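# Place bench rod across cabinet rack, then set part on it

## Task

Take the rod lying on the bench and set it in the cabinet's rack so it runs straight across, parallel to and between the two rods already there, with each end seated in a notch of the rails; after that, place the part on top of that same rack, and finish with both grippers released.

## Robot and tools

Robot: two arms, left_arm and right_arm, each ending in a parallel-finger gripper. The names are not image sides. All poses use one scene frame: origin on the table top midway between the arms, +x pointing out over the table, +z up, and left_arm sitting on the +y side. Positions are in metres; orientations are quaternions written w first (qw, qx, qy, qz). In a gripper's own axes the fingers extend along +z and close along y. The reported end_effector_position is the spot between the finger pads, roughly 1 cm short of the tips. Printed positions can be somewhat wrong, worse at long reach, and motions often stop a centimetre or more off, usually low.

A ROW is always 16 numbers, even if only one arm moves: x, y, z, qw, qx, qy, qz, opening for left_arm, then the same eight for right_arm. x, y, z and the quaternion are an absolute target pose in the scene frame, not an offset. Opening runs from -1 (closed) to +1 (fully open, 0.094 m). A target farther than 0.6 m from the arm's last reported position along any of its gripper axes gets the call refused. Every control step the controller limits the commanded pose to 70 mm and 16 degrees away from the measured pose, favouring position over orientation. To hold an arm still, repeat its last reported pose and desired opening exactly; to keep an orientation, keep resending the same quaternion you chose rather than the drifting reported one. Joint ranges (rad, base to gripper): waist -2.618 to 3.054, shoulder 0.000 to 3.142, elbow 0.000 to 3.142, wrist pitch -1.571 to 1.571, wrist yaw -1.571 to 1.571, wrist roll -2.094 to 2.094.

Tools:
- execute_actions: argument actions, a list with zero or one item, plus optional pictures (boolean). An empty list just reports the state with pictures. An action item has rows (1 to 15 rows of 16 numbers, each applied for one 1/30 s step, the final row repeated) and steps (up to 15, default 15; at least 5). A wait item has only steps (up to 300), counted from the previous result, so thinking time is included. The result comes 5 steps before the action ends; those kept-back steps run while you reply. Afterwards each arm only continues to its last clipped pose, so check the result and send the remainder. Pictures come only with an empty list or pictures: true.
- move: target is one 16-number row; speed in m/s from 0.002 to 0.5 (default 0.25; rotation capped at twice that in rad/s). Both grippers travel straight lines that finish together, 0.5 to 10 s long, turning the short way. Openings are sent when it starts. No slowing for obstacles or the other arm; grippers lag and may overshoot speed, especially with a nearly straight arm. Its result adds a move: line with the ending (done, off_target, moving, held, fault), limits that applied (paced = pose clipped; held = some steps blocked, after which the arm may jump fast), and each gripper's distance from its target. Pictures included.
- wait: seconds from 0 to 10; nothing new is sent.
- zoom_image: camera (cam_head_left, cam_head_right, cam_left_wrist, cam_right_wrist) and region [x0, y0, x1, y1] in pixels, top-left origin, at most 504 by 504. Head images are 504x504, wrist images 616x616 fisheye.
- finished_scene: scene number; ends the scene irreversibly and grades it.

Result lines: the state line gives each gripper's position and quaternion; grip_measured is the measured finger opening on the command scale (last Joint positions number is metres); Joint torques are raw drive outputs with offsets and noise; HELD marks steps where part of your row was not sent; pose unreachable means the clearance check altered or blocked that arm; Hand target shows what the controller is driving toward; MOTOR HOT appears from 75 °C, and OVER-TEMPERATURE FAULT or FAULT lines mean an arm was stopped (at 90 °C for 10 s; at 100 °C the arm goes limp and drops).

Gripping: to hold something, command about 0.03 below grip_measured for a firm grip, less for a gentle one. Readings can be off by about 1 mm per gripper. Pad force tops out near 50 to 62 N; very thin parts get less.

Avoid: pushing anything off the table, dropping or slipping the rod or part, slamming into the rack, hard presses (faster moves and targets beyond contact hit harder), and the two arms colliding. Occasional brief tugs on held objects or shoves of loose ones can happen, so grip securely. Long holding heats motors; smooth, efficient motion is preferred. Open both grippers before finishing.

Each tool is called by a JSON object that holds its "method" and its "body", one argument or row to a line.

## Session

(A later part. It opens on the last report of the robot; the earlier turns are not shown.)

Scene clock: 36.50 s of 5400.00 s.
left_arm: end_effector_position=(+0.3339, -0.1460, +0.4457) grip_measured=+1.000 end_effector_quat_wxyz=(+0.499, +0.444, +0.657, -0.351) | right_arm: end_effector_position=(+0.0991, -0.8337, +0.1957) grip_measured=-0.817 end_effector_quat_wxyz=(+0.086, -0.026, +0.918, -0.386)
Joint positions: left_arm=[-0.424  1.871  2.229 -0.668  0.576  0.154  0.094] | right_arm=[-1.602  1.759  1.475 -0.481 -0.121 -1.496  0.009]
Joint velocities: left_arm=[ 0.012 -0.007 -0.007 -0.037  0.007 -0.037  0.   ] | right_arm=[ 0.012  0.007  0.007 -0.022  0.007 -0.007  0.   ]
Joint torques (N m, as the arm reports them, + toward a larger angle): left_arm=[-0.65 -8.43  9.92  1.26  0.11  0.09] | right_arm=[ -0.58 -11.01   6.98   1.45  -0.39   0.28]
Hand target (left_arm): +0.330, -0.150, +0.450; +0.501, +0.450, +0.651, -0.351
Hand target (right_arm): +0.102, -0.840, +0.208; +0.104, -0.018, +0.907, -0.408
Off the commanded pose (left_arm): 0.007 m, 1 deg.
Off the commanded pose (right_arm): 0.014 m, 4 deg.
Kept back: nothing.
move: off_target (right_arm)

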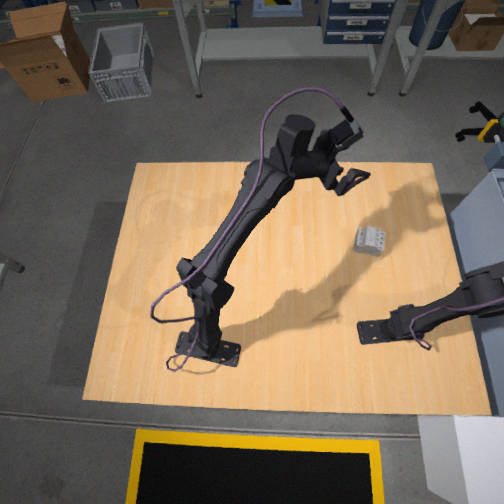

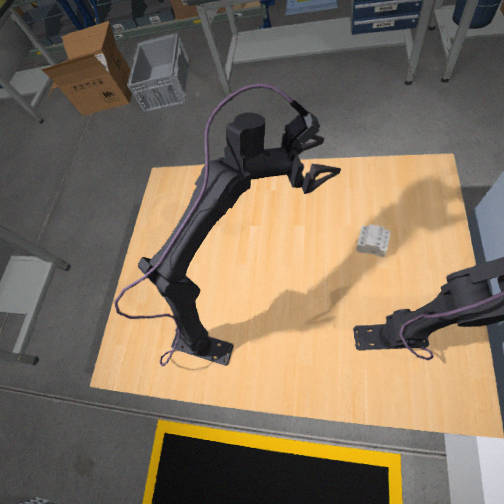

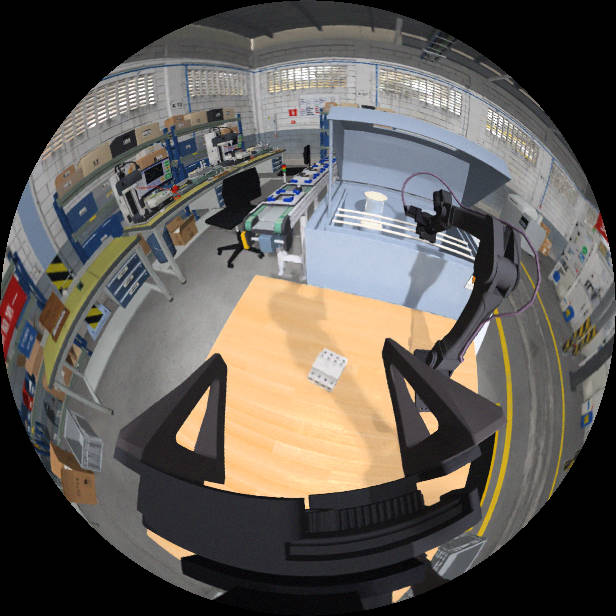

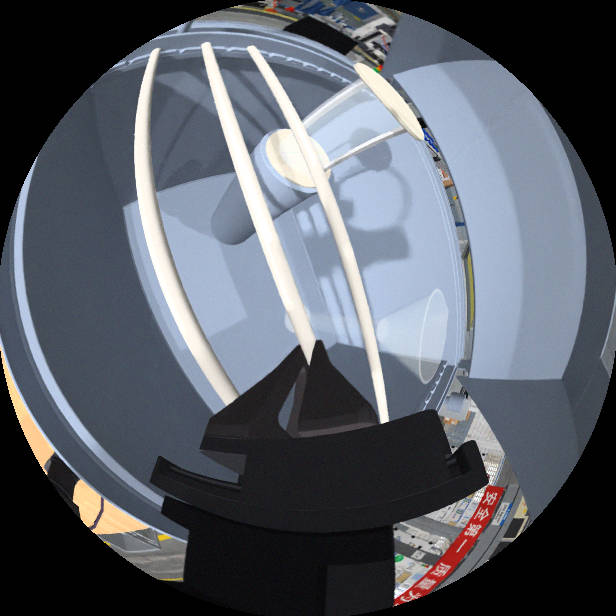

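Looks seated. Release and retreat; move left arm back.

{"method": "execute_actions", "body": {
  "actions": [
    {"rows":[[0.33,-0.15,0.45,0.5,0.45,0.65,-0.35,1,0.10,-0.838,0.206,0.09,-0.024,0.913,-0.40,-0.6]],"steps":12}
  ]
}}

{"method": "move", "body": {
  "target": [0.33,-0.15,0.45,0.5,0.45,0.65,-0.35,1,0.085,-0.765,0.29,0.09,-0.024,0.913,-0.40,-0.6],
  "speed": 0.08
}}

{"method": "zoom_image", "body": {
  "camera": "cam_left_wrist",
  "region": [310,180,490,280]
}}

{"method": "move", "body": {
  "target": [0.33,0.1,0.45,0.5,0.45,0.65,-0.35,1,0.12,-0.6,0.36,0.32,0.5,0.77,-0.21,0.6],
  "speed": 0.35
}}

{"method": "zoom_image", "body": {
  "camera": "cam_head_left",
  "region": [330,200,410,280]
}}

Scene clock: 36.97 s of 5400.00 s.
left_arm: end_effector_position=(+0.3339, -0.1460, +0.4457) grip_measured=+1.000 end_effector_quat_wxyz=(+0.499, +0.444, +0.657, -0.351) | right_arm: end_effector_position=(+0.0991, -0.8339, +0.1959) grip_measured=-0.602 end_effector_quat_wxyz=(+0.086, -0.026, +0.918, -0.386)
Joint positions: left_arm=[-0.424  1.871  2.229 -0.668  0.576  0.154  0.094] | right_arm=[-1.602  1.759  1.475 -0.48  -0.121 -1.496  0.019]
Joint velocities: left_arm=[-0.007 -0.007 -0.007 -0.022 -0.095  0.022  0.   ] | right_arm=[-0.002  0.002 -0.012  0.022 -0.007  0.081 -0.002]
Joint torques (N m, as the arm reports them, + toward a larger angle): left_arm=[-0.68 -8.41  9.93  1.26  0.12  0.09] | right_arm=[ -0.07 -10.6    8.     1.28  -0.11   0.07]
Steps of this call (steps 1 to 7: nothing new was sent; steps 8 to 14: the first 7 steps of this action). Readings (end_effector_position):
8: left_arm (+0.3339, -0.1460, +0.4457) | right_arm (+0.0991, -0.8338, +0.1959)
9: left_arm (+0.3339, -0.1460, +0.4457) | right_arm (+0.0991, -0.8339, +0.1959)
11: left_arm (+0.3339, -0.1460, +0.4457) | right_arm (+0.0991, -0.8339, +0.1959)
14: the state above

Scene clock: 39.20 s of 5400.00 s.
left_arm: end_effector_position=(+0.3339, -0.1460, +0.4457) grip_measured=+1.000 end_effector_quat_wxyz=(+0.499, +0.444, +0.657, -0.351) | right_arm: end_effector_position=(+0.0877, -0.7678, +0.2722) grip_measured=-0.602 end_effector_quat_wxyz=(+0.084, -0.023, +0.918, -0.387)
Joint positions: left_arm=[-0.424  1.871  2.229 -0.668  0.576  0.154  0.094] | right_arm=[-1.619  1.532  1.535 -0.769 -0.127 -1.503  0.019]
Joint velocities: left_arm=[ 0.007 -0.002 -0.002 -0.037  0.022 -0.037  0.   ] | right_arm=[ 0.012  0.002  0.002 -0.051  0.007 -0.066 -0.   ]
Joint torques (N m, as the arm reports them, + toward a larger angle): left_arm=[-0.69 -8.37  9.95  1.27  0.11  0.09] | right_arm=[-1.   -9.41  8.83  1.06 -0.25 -0.06]
Hand target (left_arm): +0.330, -0.150, +0.450; +0.501, +0.450, +0.651, -0.351
Hand target (right_arm): +0.086, -0.763, +0.289; +0.090, -0.024, +0.912, -0.400
Off your previous action's commanded pose (left_arm): 0.007 m, 1 deg at its last step (step 5 of this call).
Off your previous action's commanded pose (right_arm): 0.011 m, 2 deg at its last step (step 5 of this call).
Off the commanded pose (left_arm): 0.007 m, 1 deg.
Off the commanded pose (right_arm): 0.018 m, 2 deg.
Kept back: nothing.
move: off_target (right_arm)

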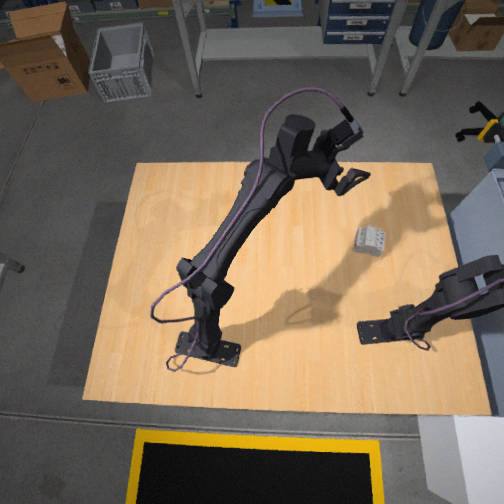

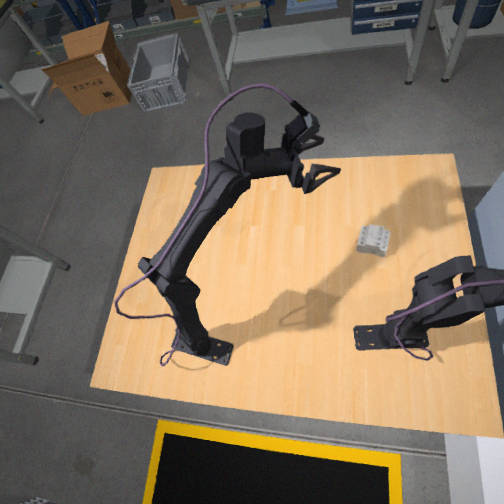

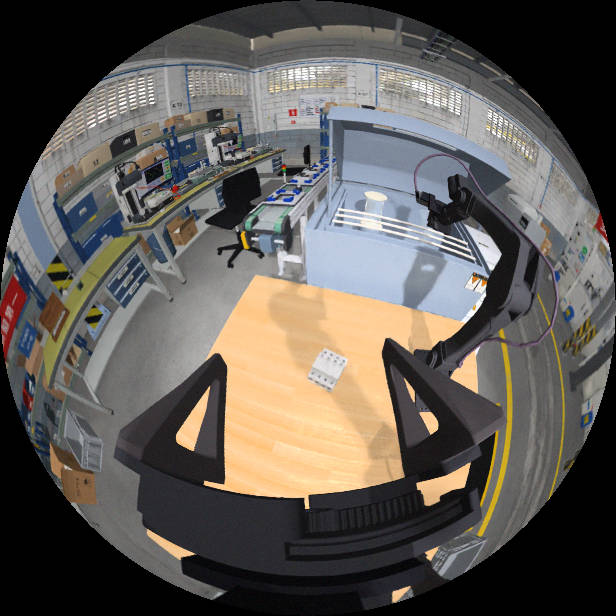

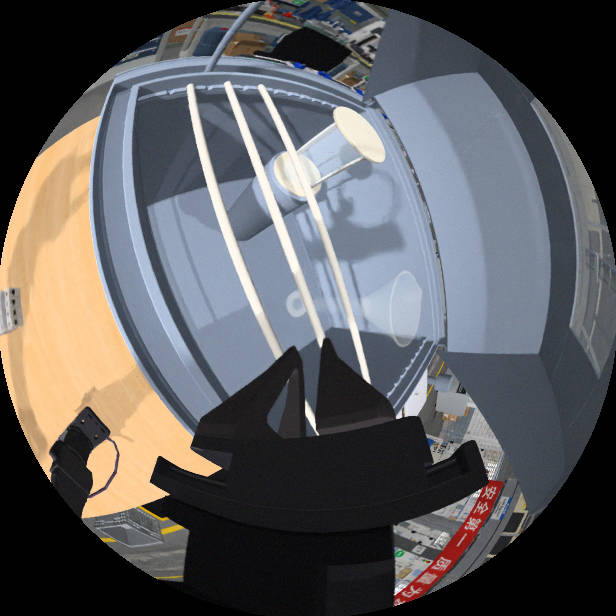

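Region (310, 180, 490, 280) of cam_left_wrist's 616x616 image, scaled by 2.800, with more detail than that image has.

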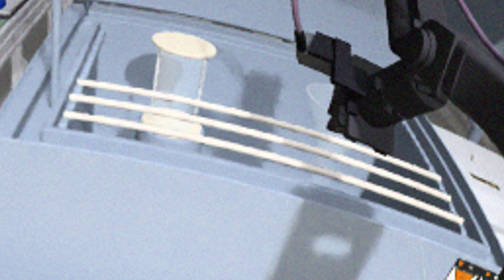

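Scene clock: 42.03 s of 5400.00 s.
left_arm: end_effector_position=(+0.3283, +0.0969, +0.4449) grip_measured=+1.000 end_effector_quat_wxyz=(+0.501, +0.448, +0.656, -0.342) | right_arm: end_effector_position=(+0.1216, -0.6055, +0.3469) grip_measured=+0.598 end_effector_quat_wxyz=(+0.312, +0.506, +0.778, -0.202)
Joint positions: left_arm=[ 0.279  1.717  2.172 -1.239  1.189  0.746  0.094] | right_arm=[-1.469  1.182  1.651 -1.288 -0.142 -0.149  0.075]
Joint velocities: left_arm=[ 0.002 -0.002  0.002 -0.022 -0.066  0.051  0.   ] | right_arm=[-0.007 -0.017 -0.002  0.022 -0.007  0.037 -0.001]
Joint torques (N m, as the arm reports them, + toward a larger angle): left_arm=[ 0.57 -6.12  8.71  0.75  0.57  0.09] | right_arm=[ 0.7  -3.72  7.53  1.05 -0.04  0.08]
Hand target (left_arm): +0.326, +0.098, +0.449; +0.503, +0.450, +0.650, -0.348
Hand target (right_arm): +0.122, -0.599, +0.358; +0.322, +0.502, +0.774, -0.211
Off the commanded pose (left_arm): 0.006 m, 1 deg.
Off the commanded pose (right_arm): 0.014 m, 2 deg.
Kept back: nothing.
move: off_target (right_arm)

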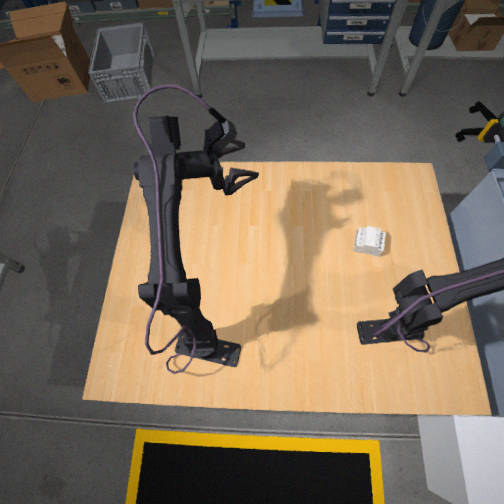

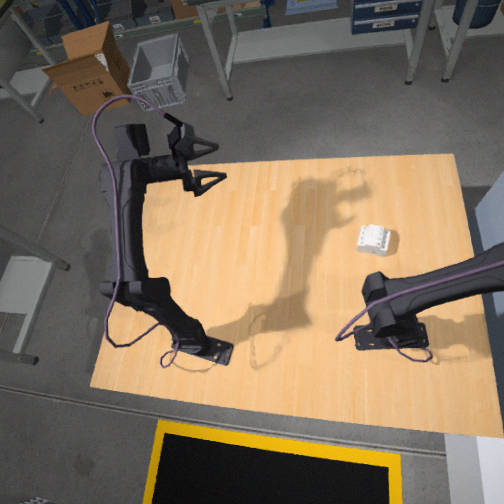

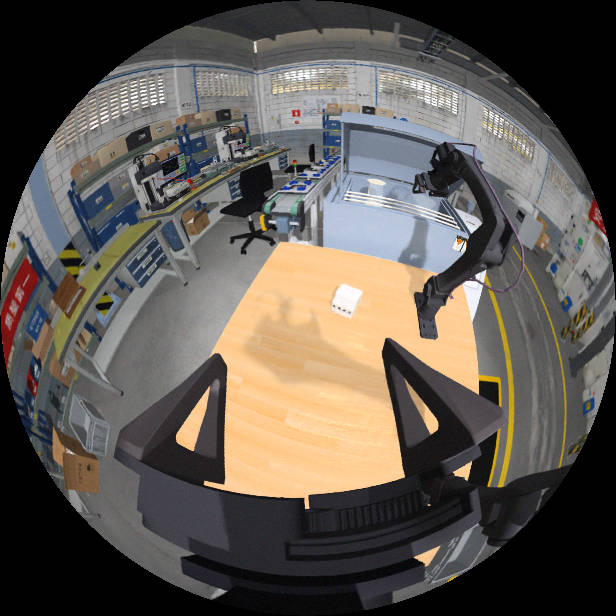

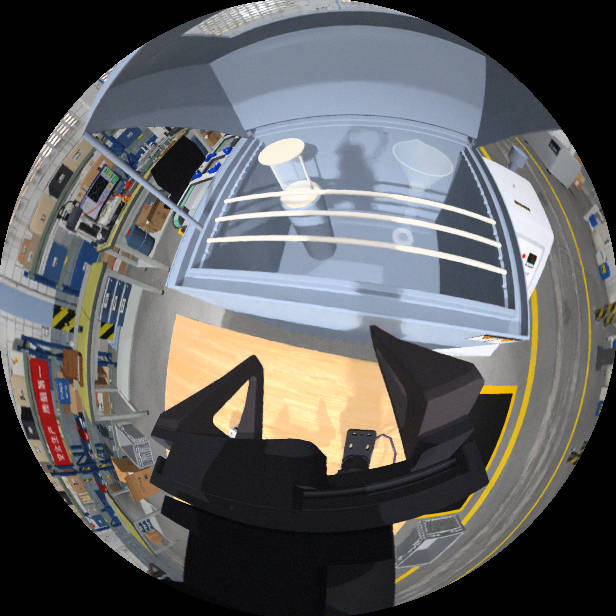

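Region (330, 200, 410, 280) of cam_head_left's 504x504 image, scaled by 6.300, with more detail than that image has.

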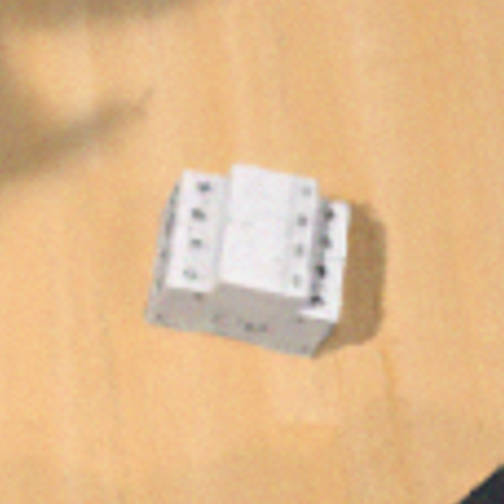

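{"method": "move", "body": {
  "target": [0.33,0.1,0.45,0.5,0.45,0.65,-0.35,1,0.25,-0.30,0.14,0.381,0.104,0.918,-0.043,0.6],
  "speed": 0.35
}}

Scene clock: 44.43 s of 5400.00 s.
left_arm: end_effector_position=(+0.3316, +0.0968, +0.4446) grip_measured=+1.000 end_effector_quat_wxyz=(+0.497, +0.450, +0.656, -0.346) | right_arm: end_effector_position=(+0.2506, -0.3076, +0.1394) grip_measured=+0.598 end_effector_quat_wxyz=(+0.375, +0.099, +0.921, -0.039)
Joint positions: left_arm=[ 0.279  1.749  2.218 -1.275  1.194  0.763  0.094] | right_arm=[ 0.425  0.695  0.6   -0.855  0.493  0.589  0.075]
Joint velocities: left_arm=[-0.017  0.002 -0.012 -0.007 -0.022  0.007  0.   ] | right_arm=[-0.007  0.002 -0.012  0.051 -0.022  0.051  0.001]
Joint torques (N m, as the arm reports them, + toward a larger angle): left_arm=[ 1.   -6.48  8.73  0.75  0.58  0.09] | right_arm=[0.49 1.79 6.26 1.1  0.4  0.1 ]
Hand target (left_arm): +0.330, +0.100, +0.450; +0.502, +0.449, +0.651, -0.350
Hand target (right_arm): +0.254, -0.308, +0.140; +0.381, +0.103, +0.918, -0.044
Off the commanded pose (left_arm): 0.006 m, 1 deg.
Off the commanded pose (right_arm): 0.008 m, 1 deg.
Kept back: nothing.
move: done

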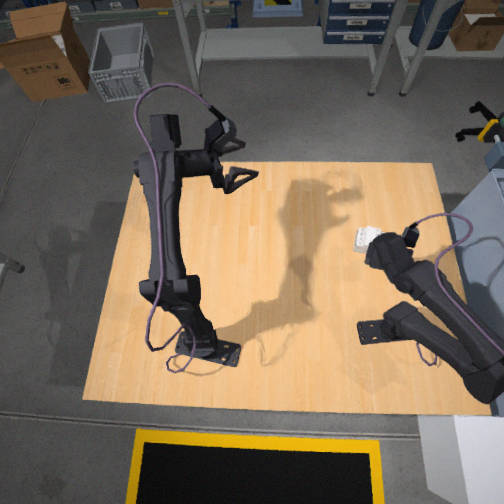

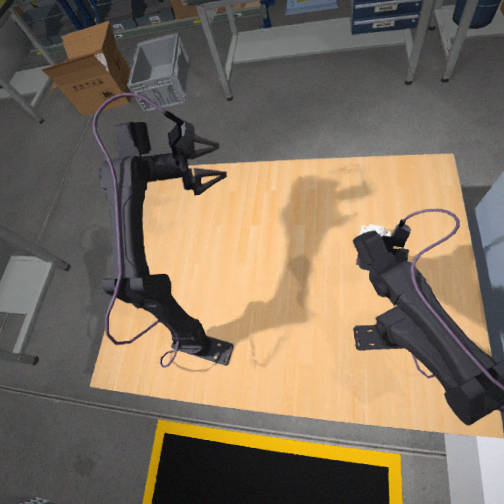

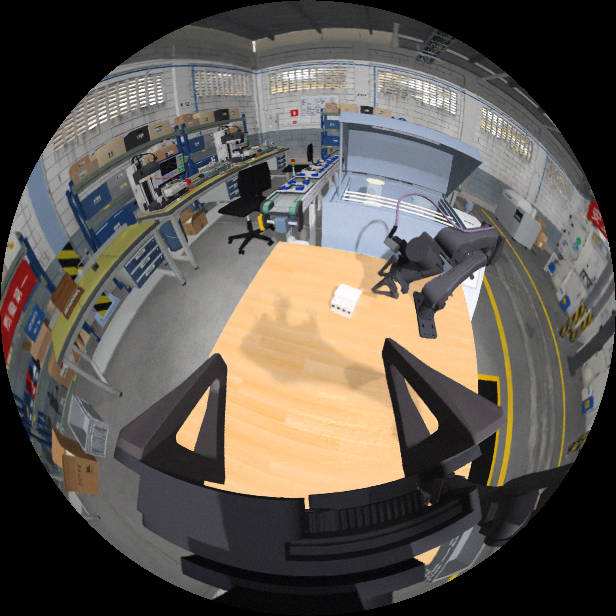

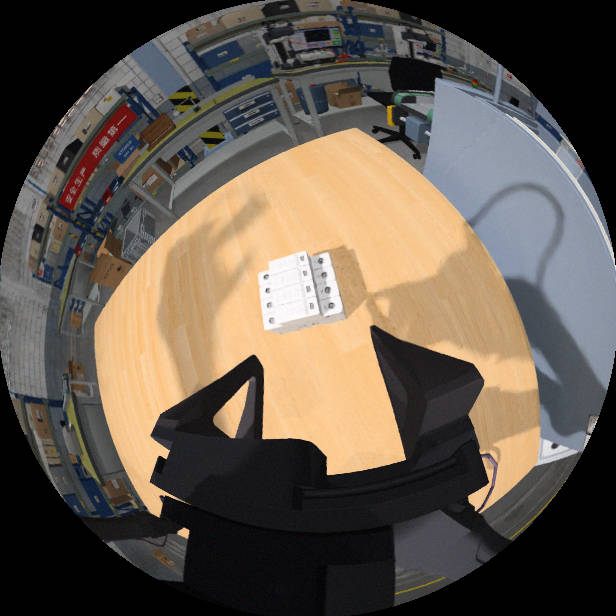

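{"method": "move", "body": {
  "target": [0.33,0.1,0.45,0.5,0.45,0.65,-0.35,1,0.30,-0.32,0.092,0.379,0.135,0.914,-0.056,0.6],
  "speed": 0.12
}}

Scene clock: 45.97 s of 5400.00 s.
left_arm: end_effector_position=(+0.3315, +0.0968, +0.4445) grip_measured=+1.000 end_effector_quat_wxyz=(+0.497, +0.450, +0.656, -0.346) | right_arm: end_effector_position=(+0.2986, -0.3181, +0.0949) grip_measured=+0.598 end_effector_quat_wxyz=(+0.379, +0.135, +0.914, -0.052)
Joint positions: left_arm=[ 0.279  1.749  2.218 -1.276  1.194  0.764  0.094] | right_arm=[ 0.253  0.924  0.471 -0.446  0.441  0.502  0.075]
Joint velocities: left_arm=[-0.007  0.007  0.002 -0.007  0.007  0.007  0.   ] | right_arm=[-0.002 -0.007 -0.002  0.051  0.051 -0.007 -0.001]
Joint torques (N m, as the arm reports them, + toward a larger angle): left_arm=[ 0.98 -6.48  8.74  0.73  0.59  0.1 ] | right_arm=[-0.93 -0.01  6.3   1.18  0.2  -0.11]
Hand target (left_arm): +0.330, +0.100, +0.450; +0.502, +0.450, +0.651, -0.350
Hand target (right_arm): +0.300, -0.320, +0.092; +0.379, +0.135, +0.914, -0.056
Off the commanded pose (left_arm): 0.007 m, 1 deg.
Off the commanded pose (right_arm): 0.004 m, 0 deg.
Kept back: nothing.
move: done

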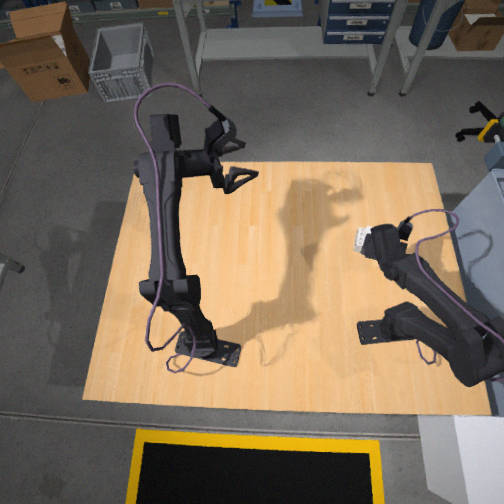

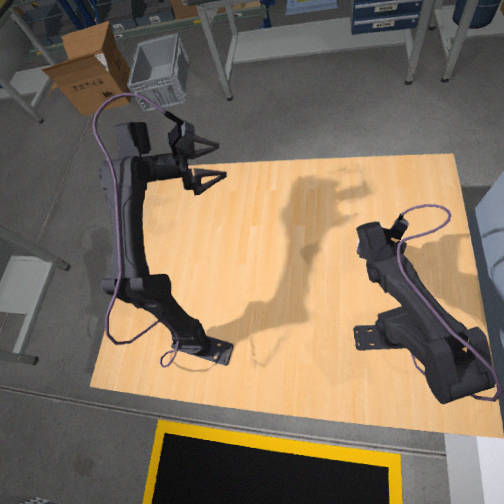

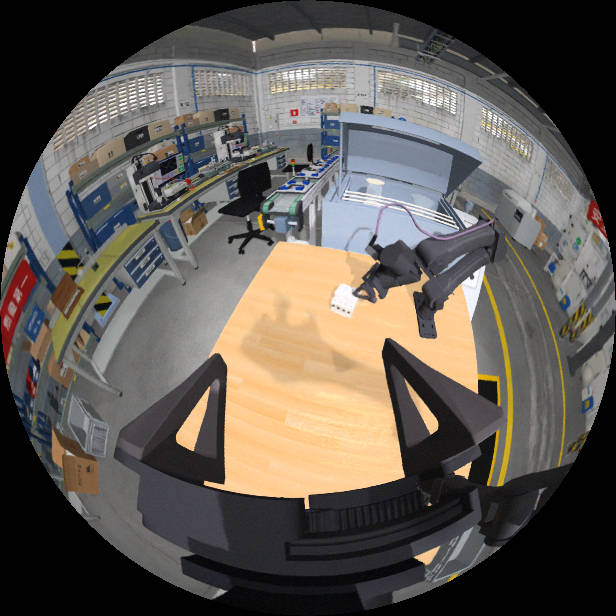

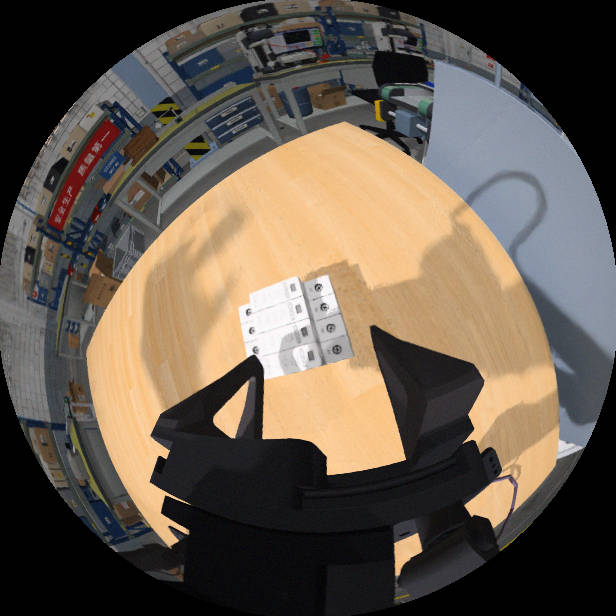

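{"method": "move", "body": {
  "target": [0.33,0.1,0.45,0.5,0.45,0.65,-0.35,1,0.325,-0.305,0.084,0.379,0.135,0.914,-0.056,0.6],
  "speed": 0.08
}}

{"method": "move", "body": {
  "target": [0.33,0.1,0.45,0.5,0.45,0.65,-0.35,1,0.333,-0.31,0.058,0.379,0.135,0.914,-0.056,0.6],
  "speed": 0.04
}}

Scene clock: 47.17 s of 5400.00 s.
left_arm: end_effector_position=(+0.3315, +0.0968, +0.4445) grip_measured=+1.000 end_effector_quat_wxyz=(+0.497, +0.450, +0.656, -0.346) | right_arm: end_effector_position=(+0.3150, -0.3095, +0.0734) grip_measured=+0.598 end_effector_quat_wxyz=(+0.361, +0.130, +0.921, -0.062)
Joint positions: left_arm=[ 0.279  1.749  2.218 -1.276  1.194  0.764  0.094] | right_arm=[ 0.264  1.095  0.48  -0.33   0.445  0.509  0.075]
Joint velocities: left_arm=[ 0.007  0.012  0.012 -0.022 -0.051  0.037  0.   ] | right_arm=[ 0.002 -0.007 -0.012  0.051  0.007  0.022  0.001]
Joint torques (N m, as the arm reports them, + toward a larger angle): left_arm=[ 0.99 -6.51  8.7   0.72  0.58  0.08] | right_arm=[ 0.31 -1.66  8.43  1.07  0.32  0.08]
Hand target (left_arm): +0.330, +0.100, +0.450; +0.502, +0.450, +0.651, -0.350
Hand target (right_arm): +0.325, -0.305, +0.084; +0.379, +0.135, +0.914, -0.056
Off the commanded pose (left_arm): 0.007 m, 1 deg.
Off the commanded pose (right_arm): 0.015 m, 2 deg.
Kept back: nothing.
move: off_target (right_arm)

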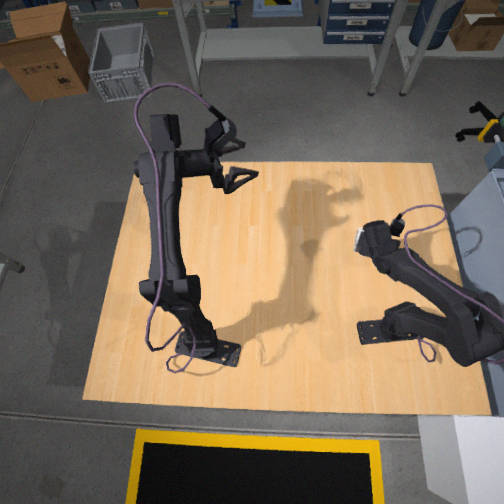

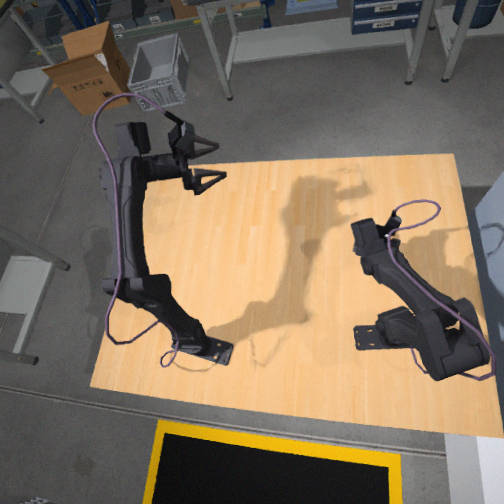

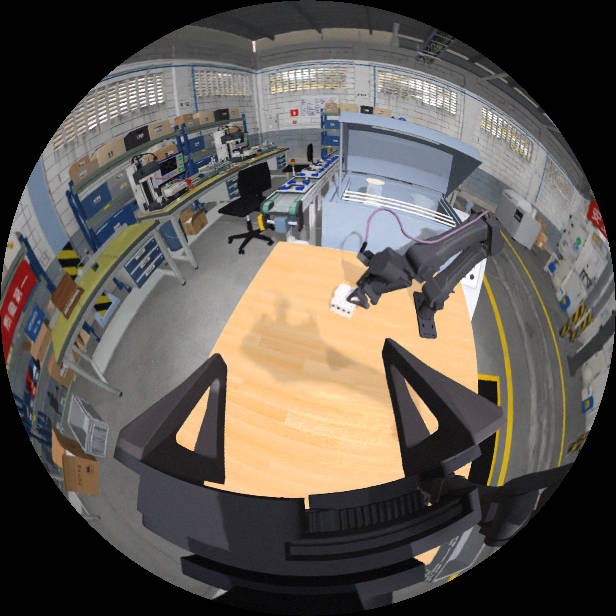

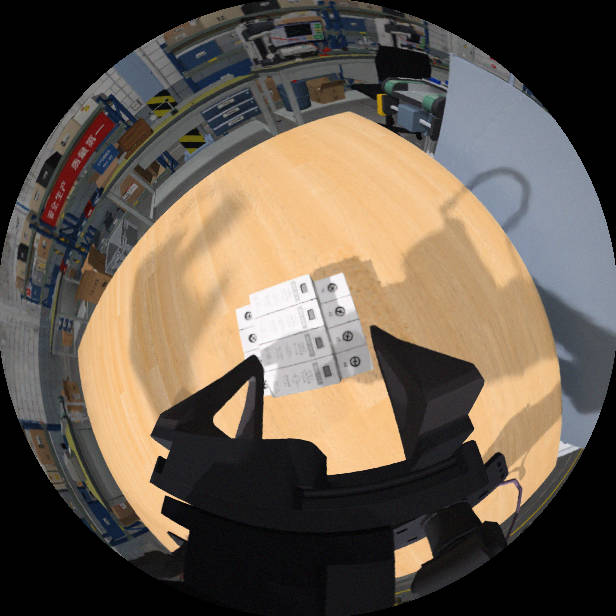

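Scene clock: 48.13 s of 5400.00 s.
left_arm: end_effector_position=(+0.3315, +0.0968, +0.4445) grip_measured=+1.000 end_effector_quat_wxyz=(+0.497, +0.450, +0.656, -0.346) | right_arm: end_effector_position=(+0.3345, -0.3075, +0.0651) grip_measured=+0.598 end_effector_quat_wxyz=(+0.385, +0.137, +0.911, -0.052)
Joint positions: left_arm=[ 0.279  1.749  2.218 -1.276  1.194  0.764  0.094] | right_arm=[ 0.242  1.182  0.45  -0.149  0.439  0.49   0.075]
Joint velocities: left_arm=[-0.012 -0.007  0.002 -0.007 -0.037 -0.037  0.   ] | right_arm=[ 0.027  0.012 -0.012  0.037 -0.007  0.022 -0.001]
Joint torques (N m, as the arm reports them, + toward a larger angle): left_arm=[ 1.01 -6.47  8.75  0.74  0.59  0.08] | right_arm=[-0.8  -1.61  5.42  1.13  0.13 -0.1 ]
Hand target (left_arm): +0.330, +0.100, +0.450; +0.502, +0.450, +0.651, -0.350
Hand target (right_arm): +0.333, -0.310, +0.058; +0.379, +0.135, +0.914, -0.056
Off the commanded pose (left_arm): 0.007 m, 1 deg.
Off the commanded pose (right_arm): 0.008 m, 1 deg.
Kept back: nothing.
move: done

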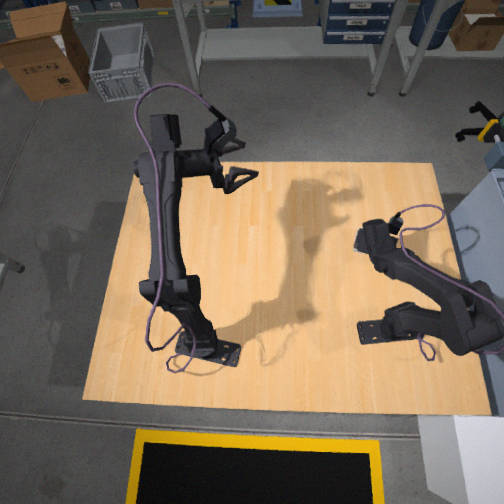

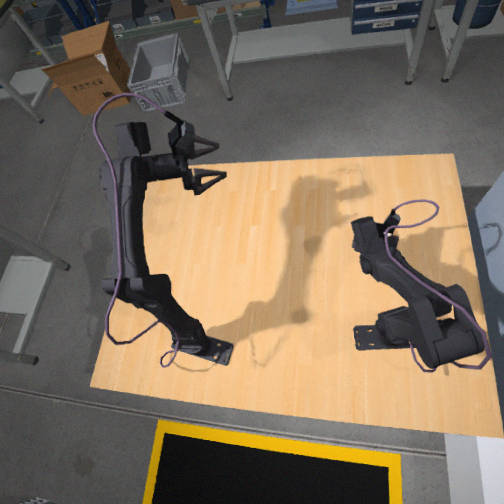

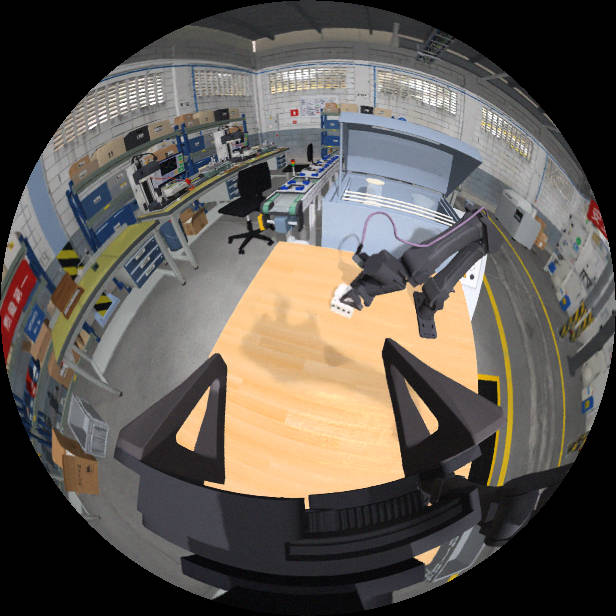

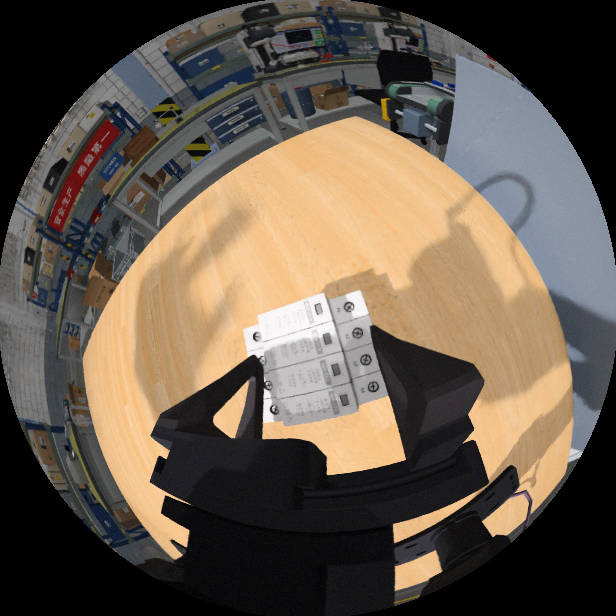

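{"method": "move", "body": {
  "target": [0.33,0.1,0.45,0.5,0.45,0.65,-0.35,1,0.338,-0.301,0.048,0.379,0.135,0.914,-0.056,0.35],
  "speed": 0.03
}}

{"method": "move", "body": {
  "target": [0.33,0.1,0.45,0.5,0.45,0.65,-0.35,1,0.338,-0.301,0.05,0.379,0.135,0.914,-0.056,-0.12],
  "speed": 0.03
}}

Scene clock: 49.23 s of 5400.00 s.
left_arm: end_effector_position=(+0.3316, +0.0968, +0.4444) grip_measured=+1.000 end_effector_quat_wxyz=(+0.497, +0.450, +0.656, -0.346) | right_arm: end_effector_position=(+0.3451, -0.3064, +0.0644) grip_measured=+0.352 end_effector_quat_wxyz=(+0.403, +0.143, +0.902, -0.061)
Joint positions: left_arm=[ 0.279  1.749  2.218 -1.276  1.194  0.764  0.094] | right_arm=[ 0.257  1.239  0.449 -0.065  0.483  0.499  0.064]
Joint velocities: left_arm=[-0.002 -0.007 -0.022  0.022 -0.051  0.037  0.   ] | right_arm=[-0.017  0.012 -0.007 -0.007  0.007  0.051 -0.001]
Joint torques (N m, as the arm reports them, + toward a larger angle): left_arm=[ 1.   -6.46  8.69  0.73  0.59  0.1 ] | right_arm=[ 0.82 -1.02  4.87  0.93 -0.1   0.14]
Hand target (left_arm): +0.330, +0.100, +0.450; +0.502, +0.450, +0.651, -0.350
Hand target (right_arm): +0.338, -0.301, +0.049; +0.379, +0.135, +0.914, -0.056
Off the commanded pose (left_arm): 0.007 m, 1 deg.
Off the commanded pose (right_arm): 0.019 m, 3 deg.
Kept back: nothing.
move: off_target (right_arm)

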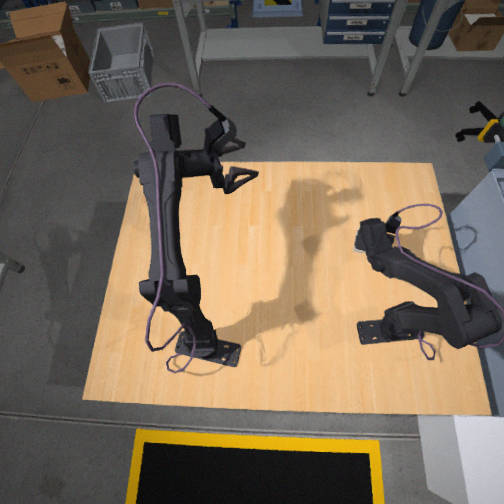

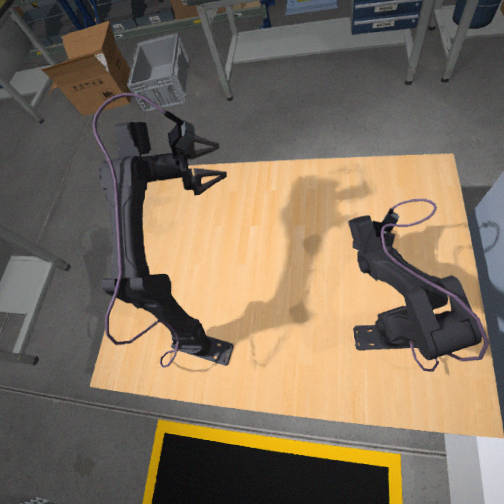

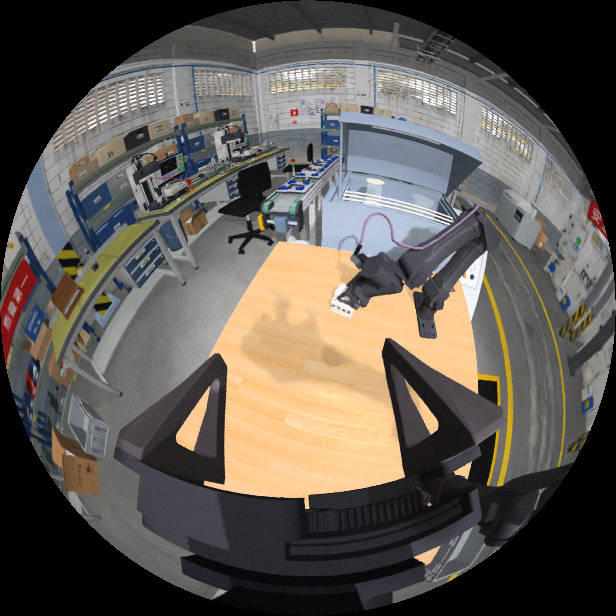

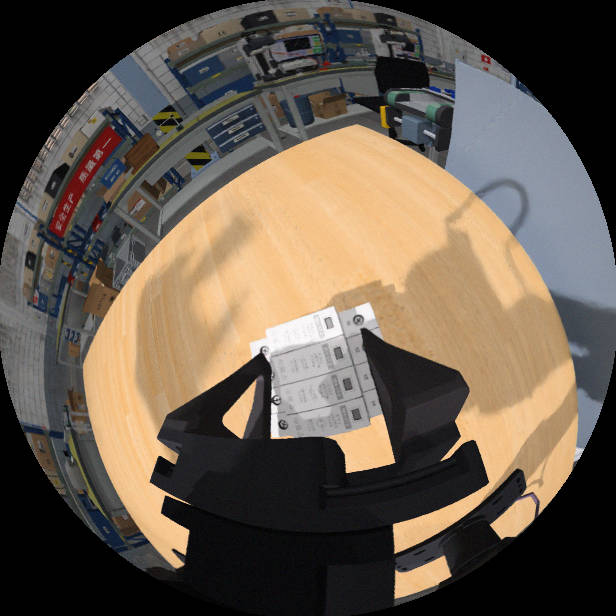

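Scene clock: 50.40 s of 5400.00 s.
left_arm: end_effector_position=(+0.3316, +0.0968, +0.4444) grip_measured=+1.000 end_effector_quat_wxyz=(+0.497, +0.450, +0.656, -0.346) | right_arm: end_effector_position=(+0.3455, -0.3065, +0.0648) grip_measured=-0.043 end_effector_quat_wxyz=(+0.404, +0.143, +0.901, -0.061)
Joint positions: left_arm=[ 0.279  1.749  2.218 -1.276  1.194  0.764  0.094] | right_arm=[ 0.257  1.239  0.449 -0.063  0.485  0.498  0.045]
Joint velocities: left_arm=[-0.007  0.007 -0.002  0.037 -0.051  0.022  0.   ] | right_arm=[-0.002 -0.007  0.007 -0.081  0.007 -0.007  0.001]
Joint torques (N m, as the arm reports them, + toward a larger angle): left_arm=[ 0.96 -6.48  8.7   0.74  0.59  0.1 ] | right_arm=[ 0.71 -1.61  5.59  0.89 -0.1   0.16]
Hand target (left_arm): +0.330, +0.100, +0.450; +0.502, +0.450, +0.651, -0.350
Hand target (right_arm): +0.338, -0.301, +0.051; +0.379, +0.135, +0.914, -0.056
Off the commanded pose (left_arm): 0.007 m, 1 deg.
Off the commanded pose (right_arm): 0.017 m, 3 deg.
Kept back: nothing.
move: off_target (right_arm)

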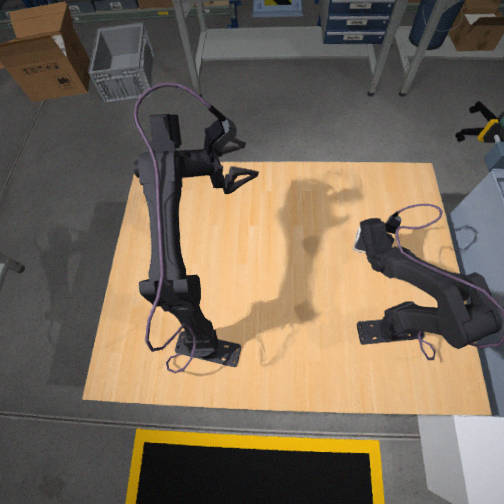

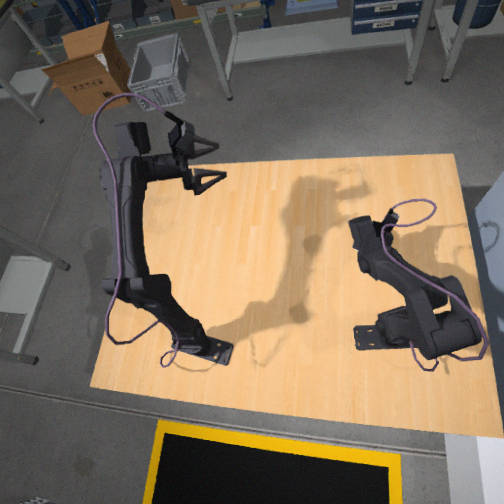

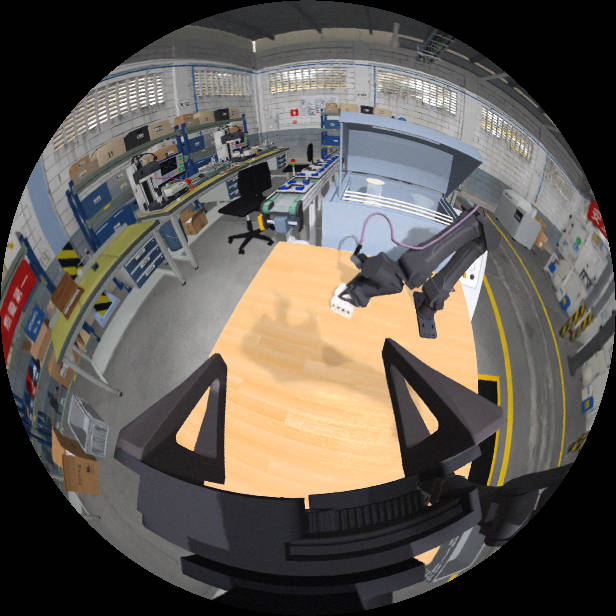

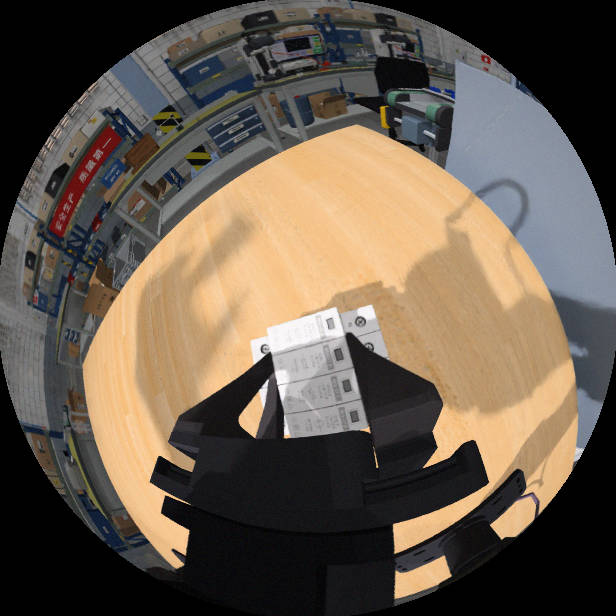

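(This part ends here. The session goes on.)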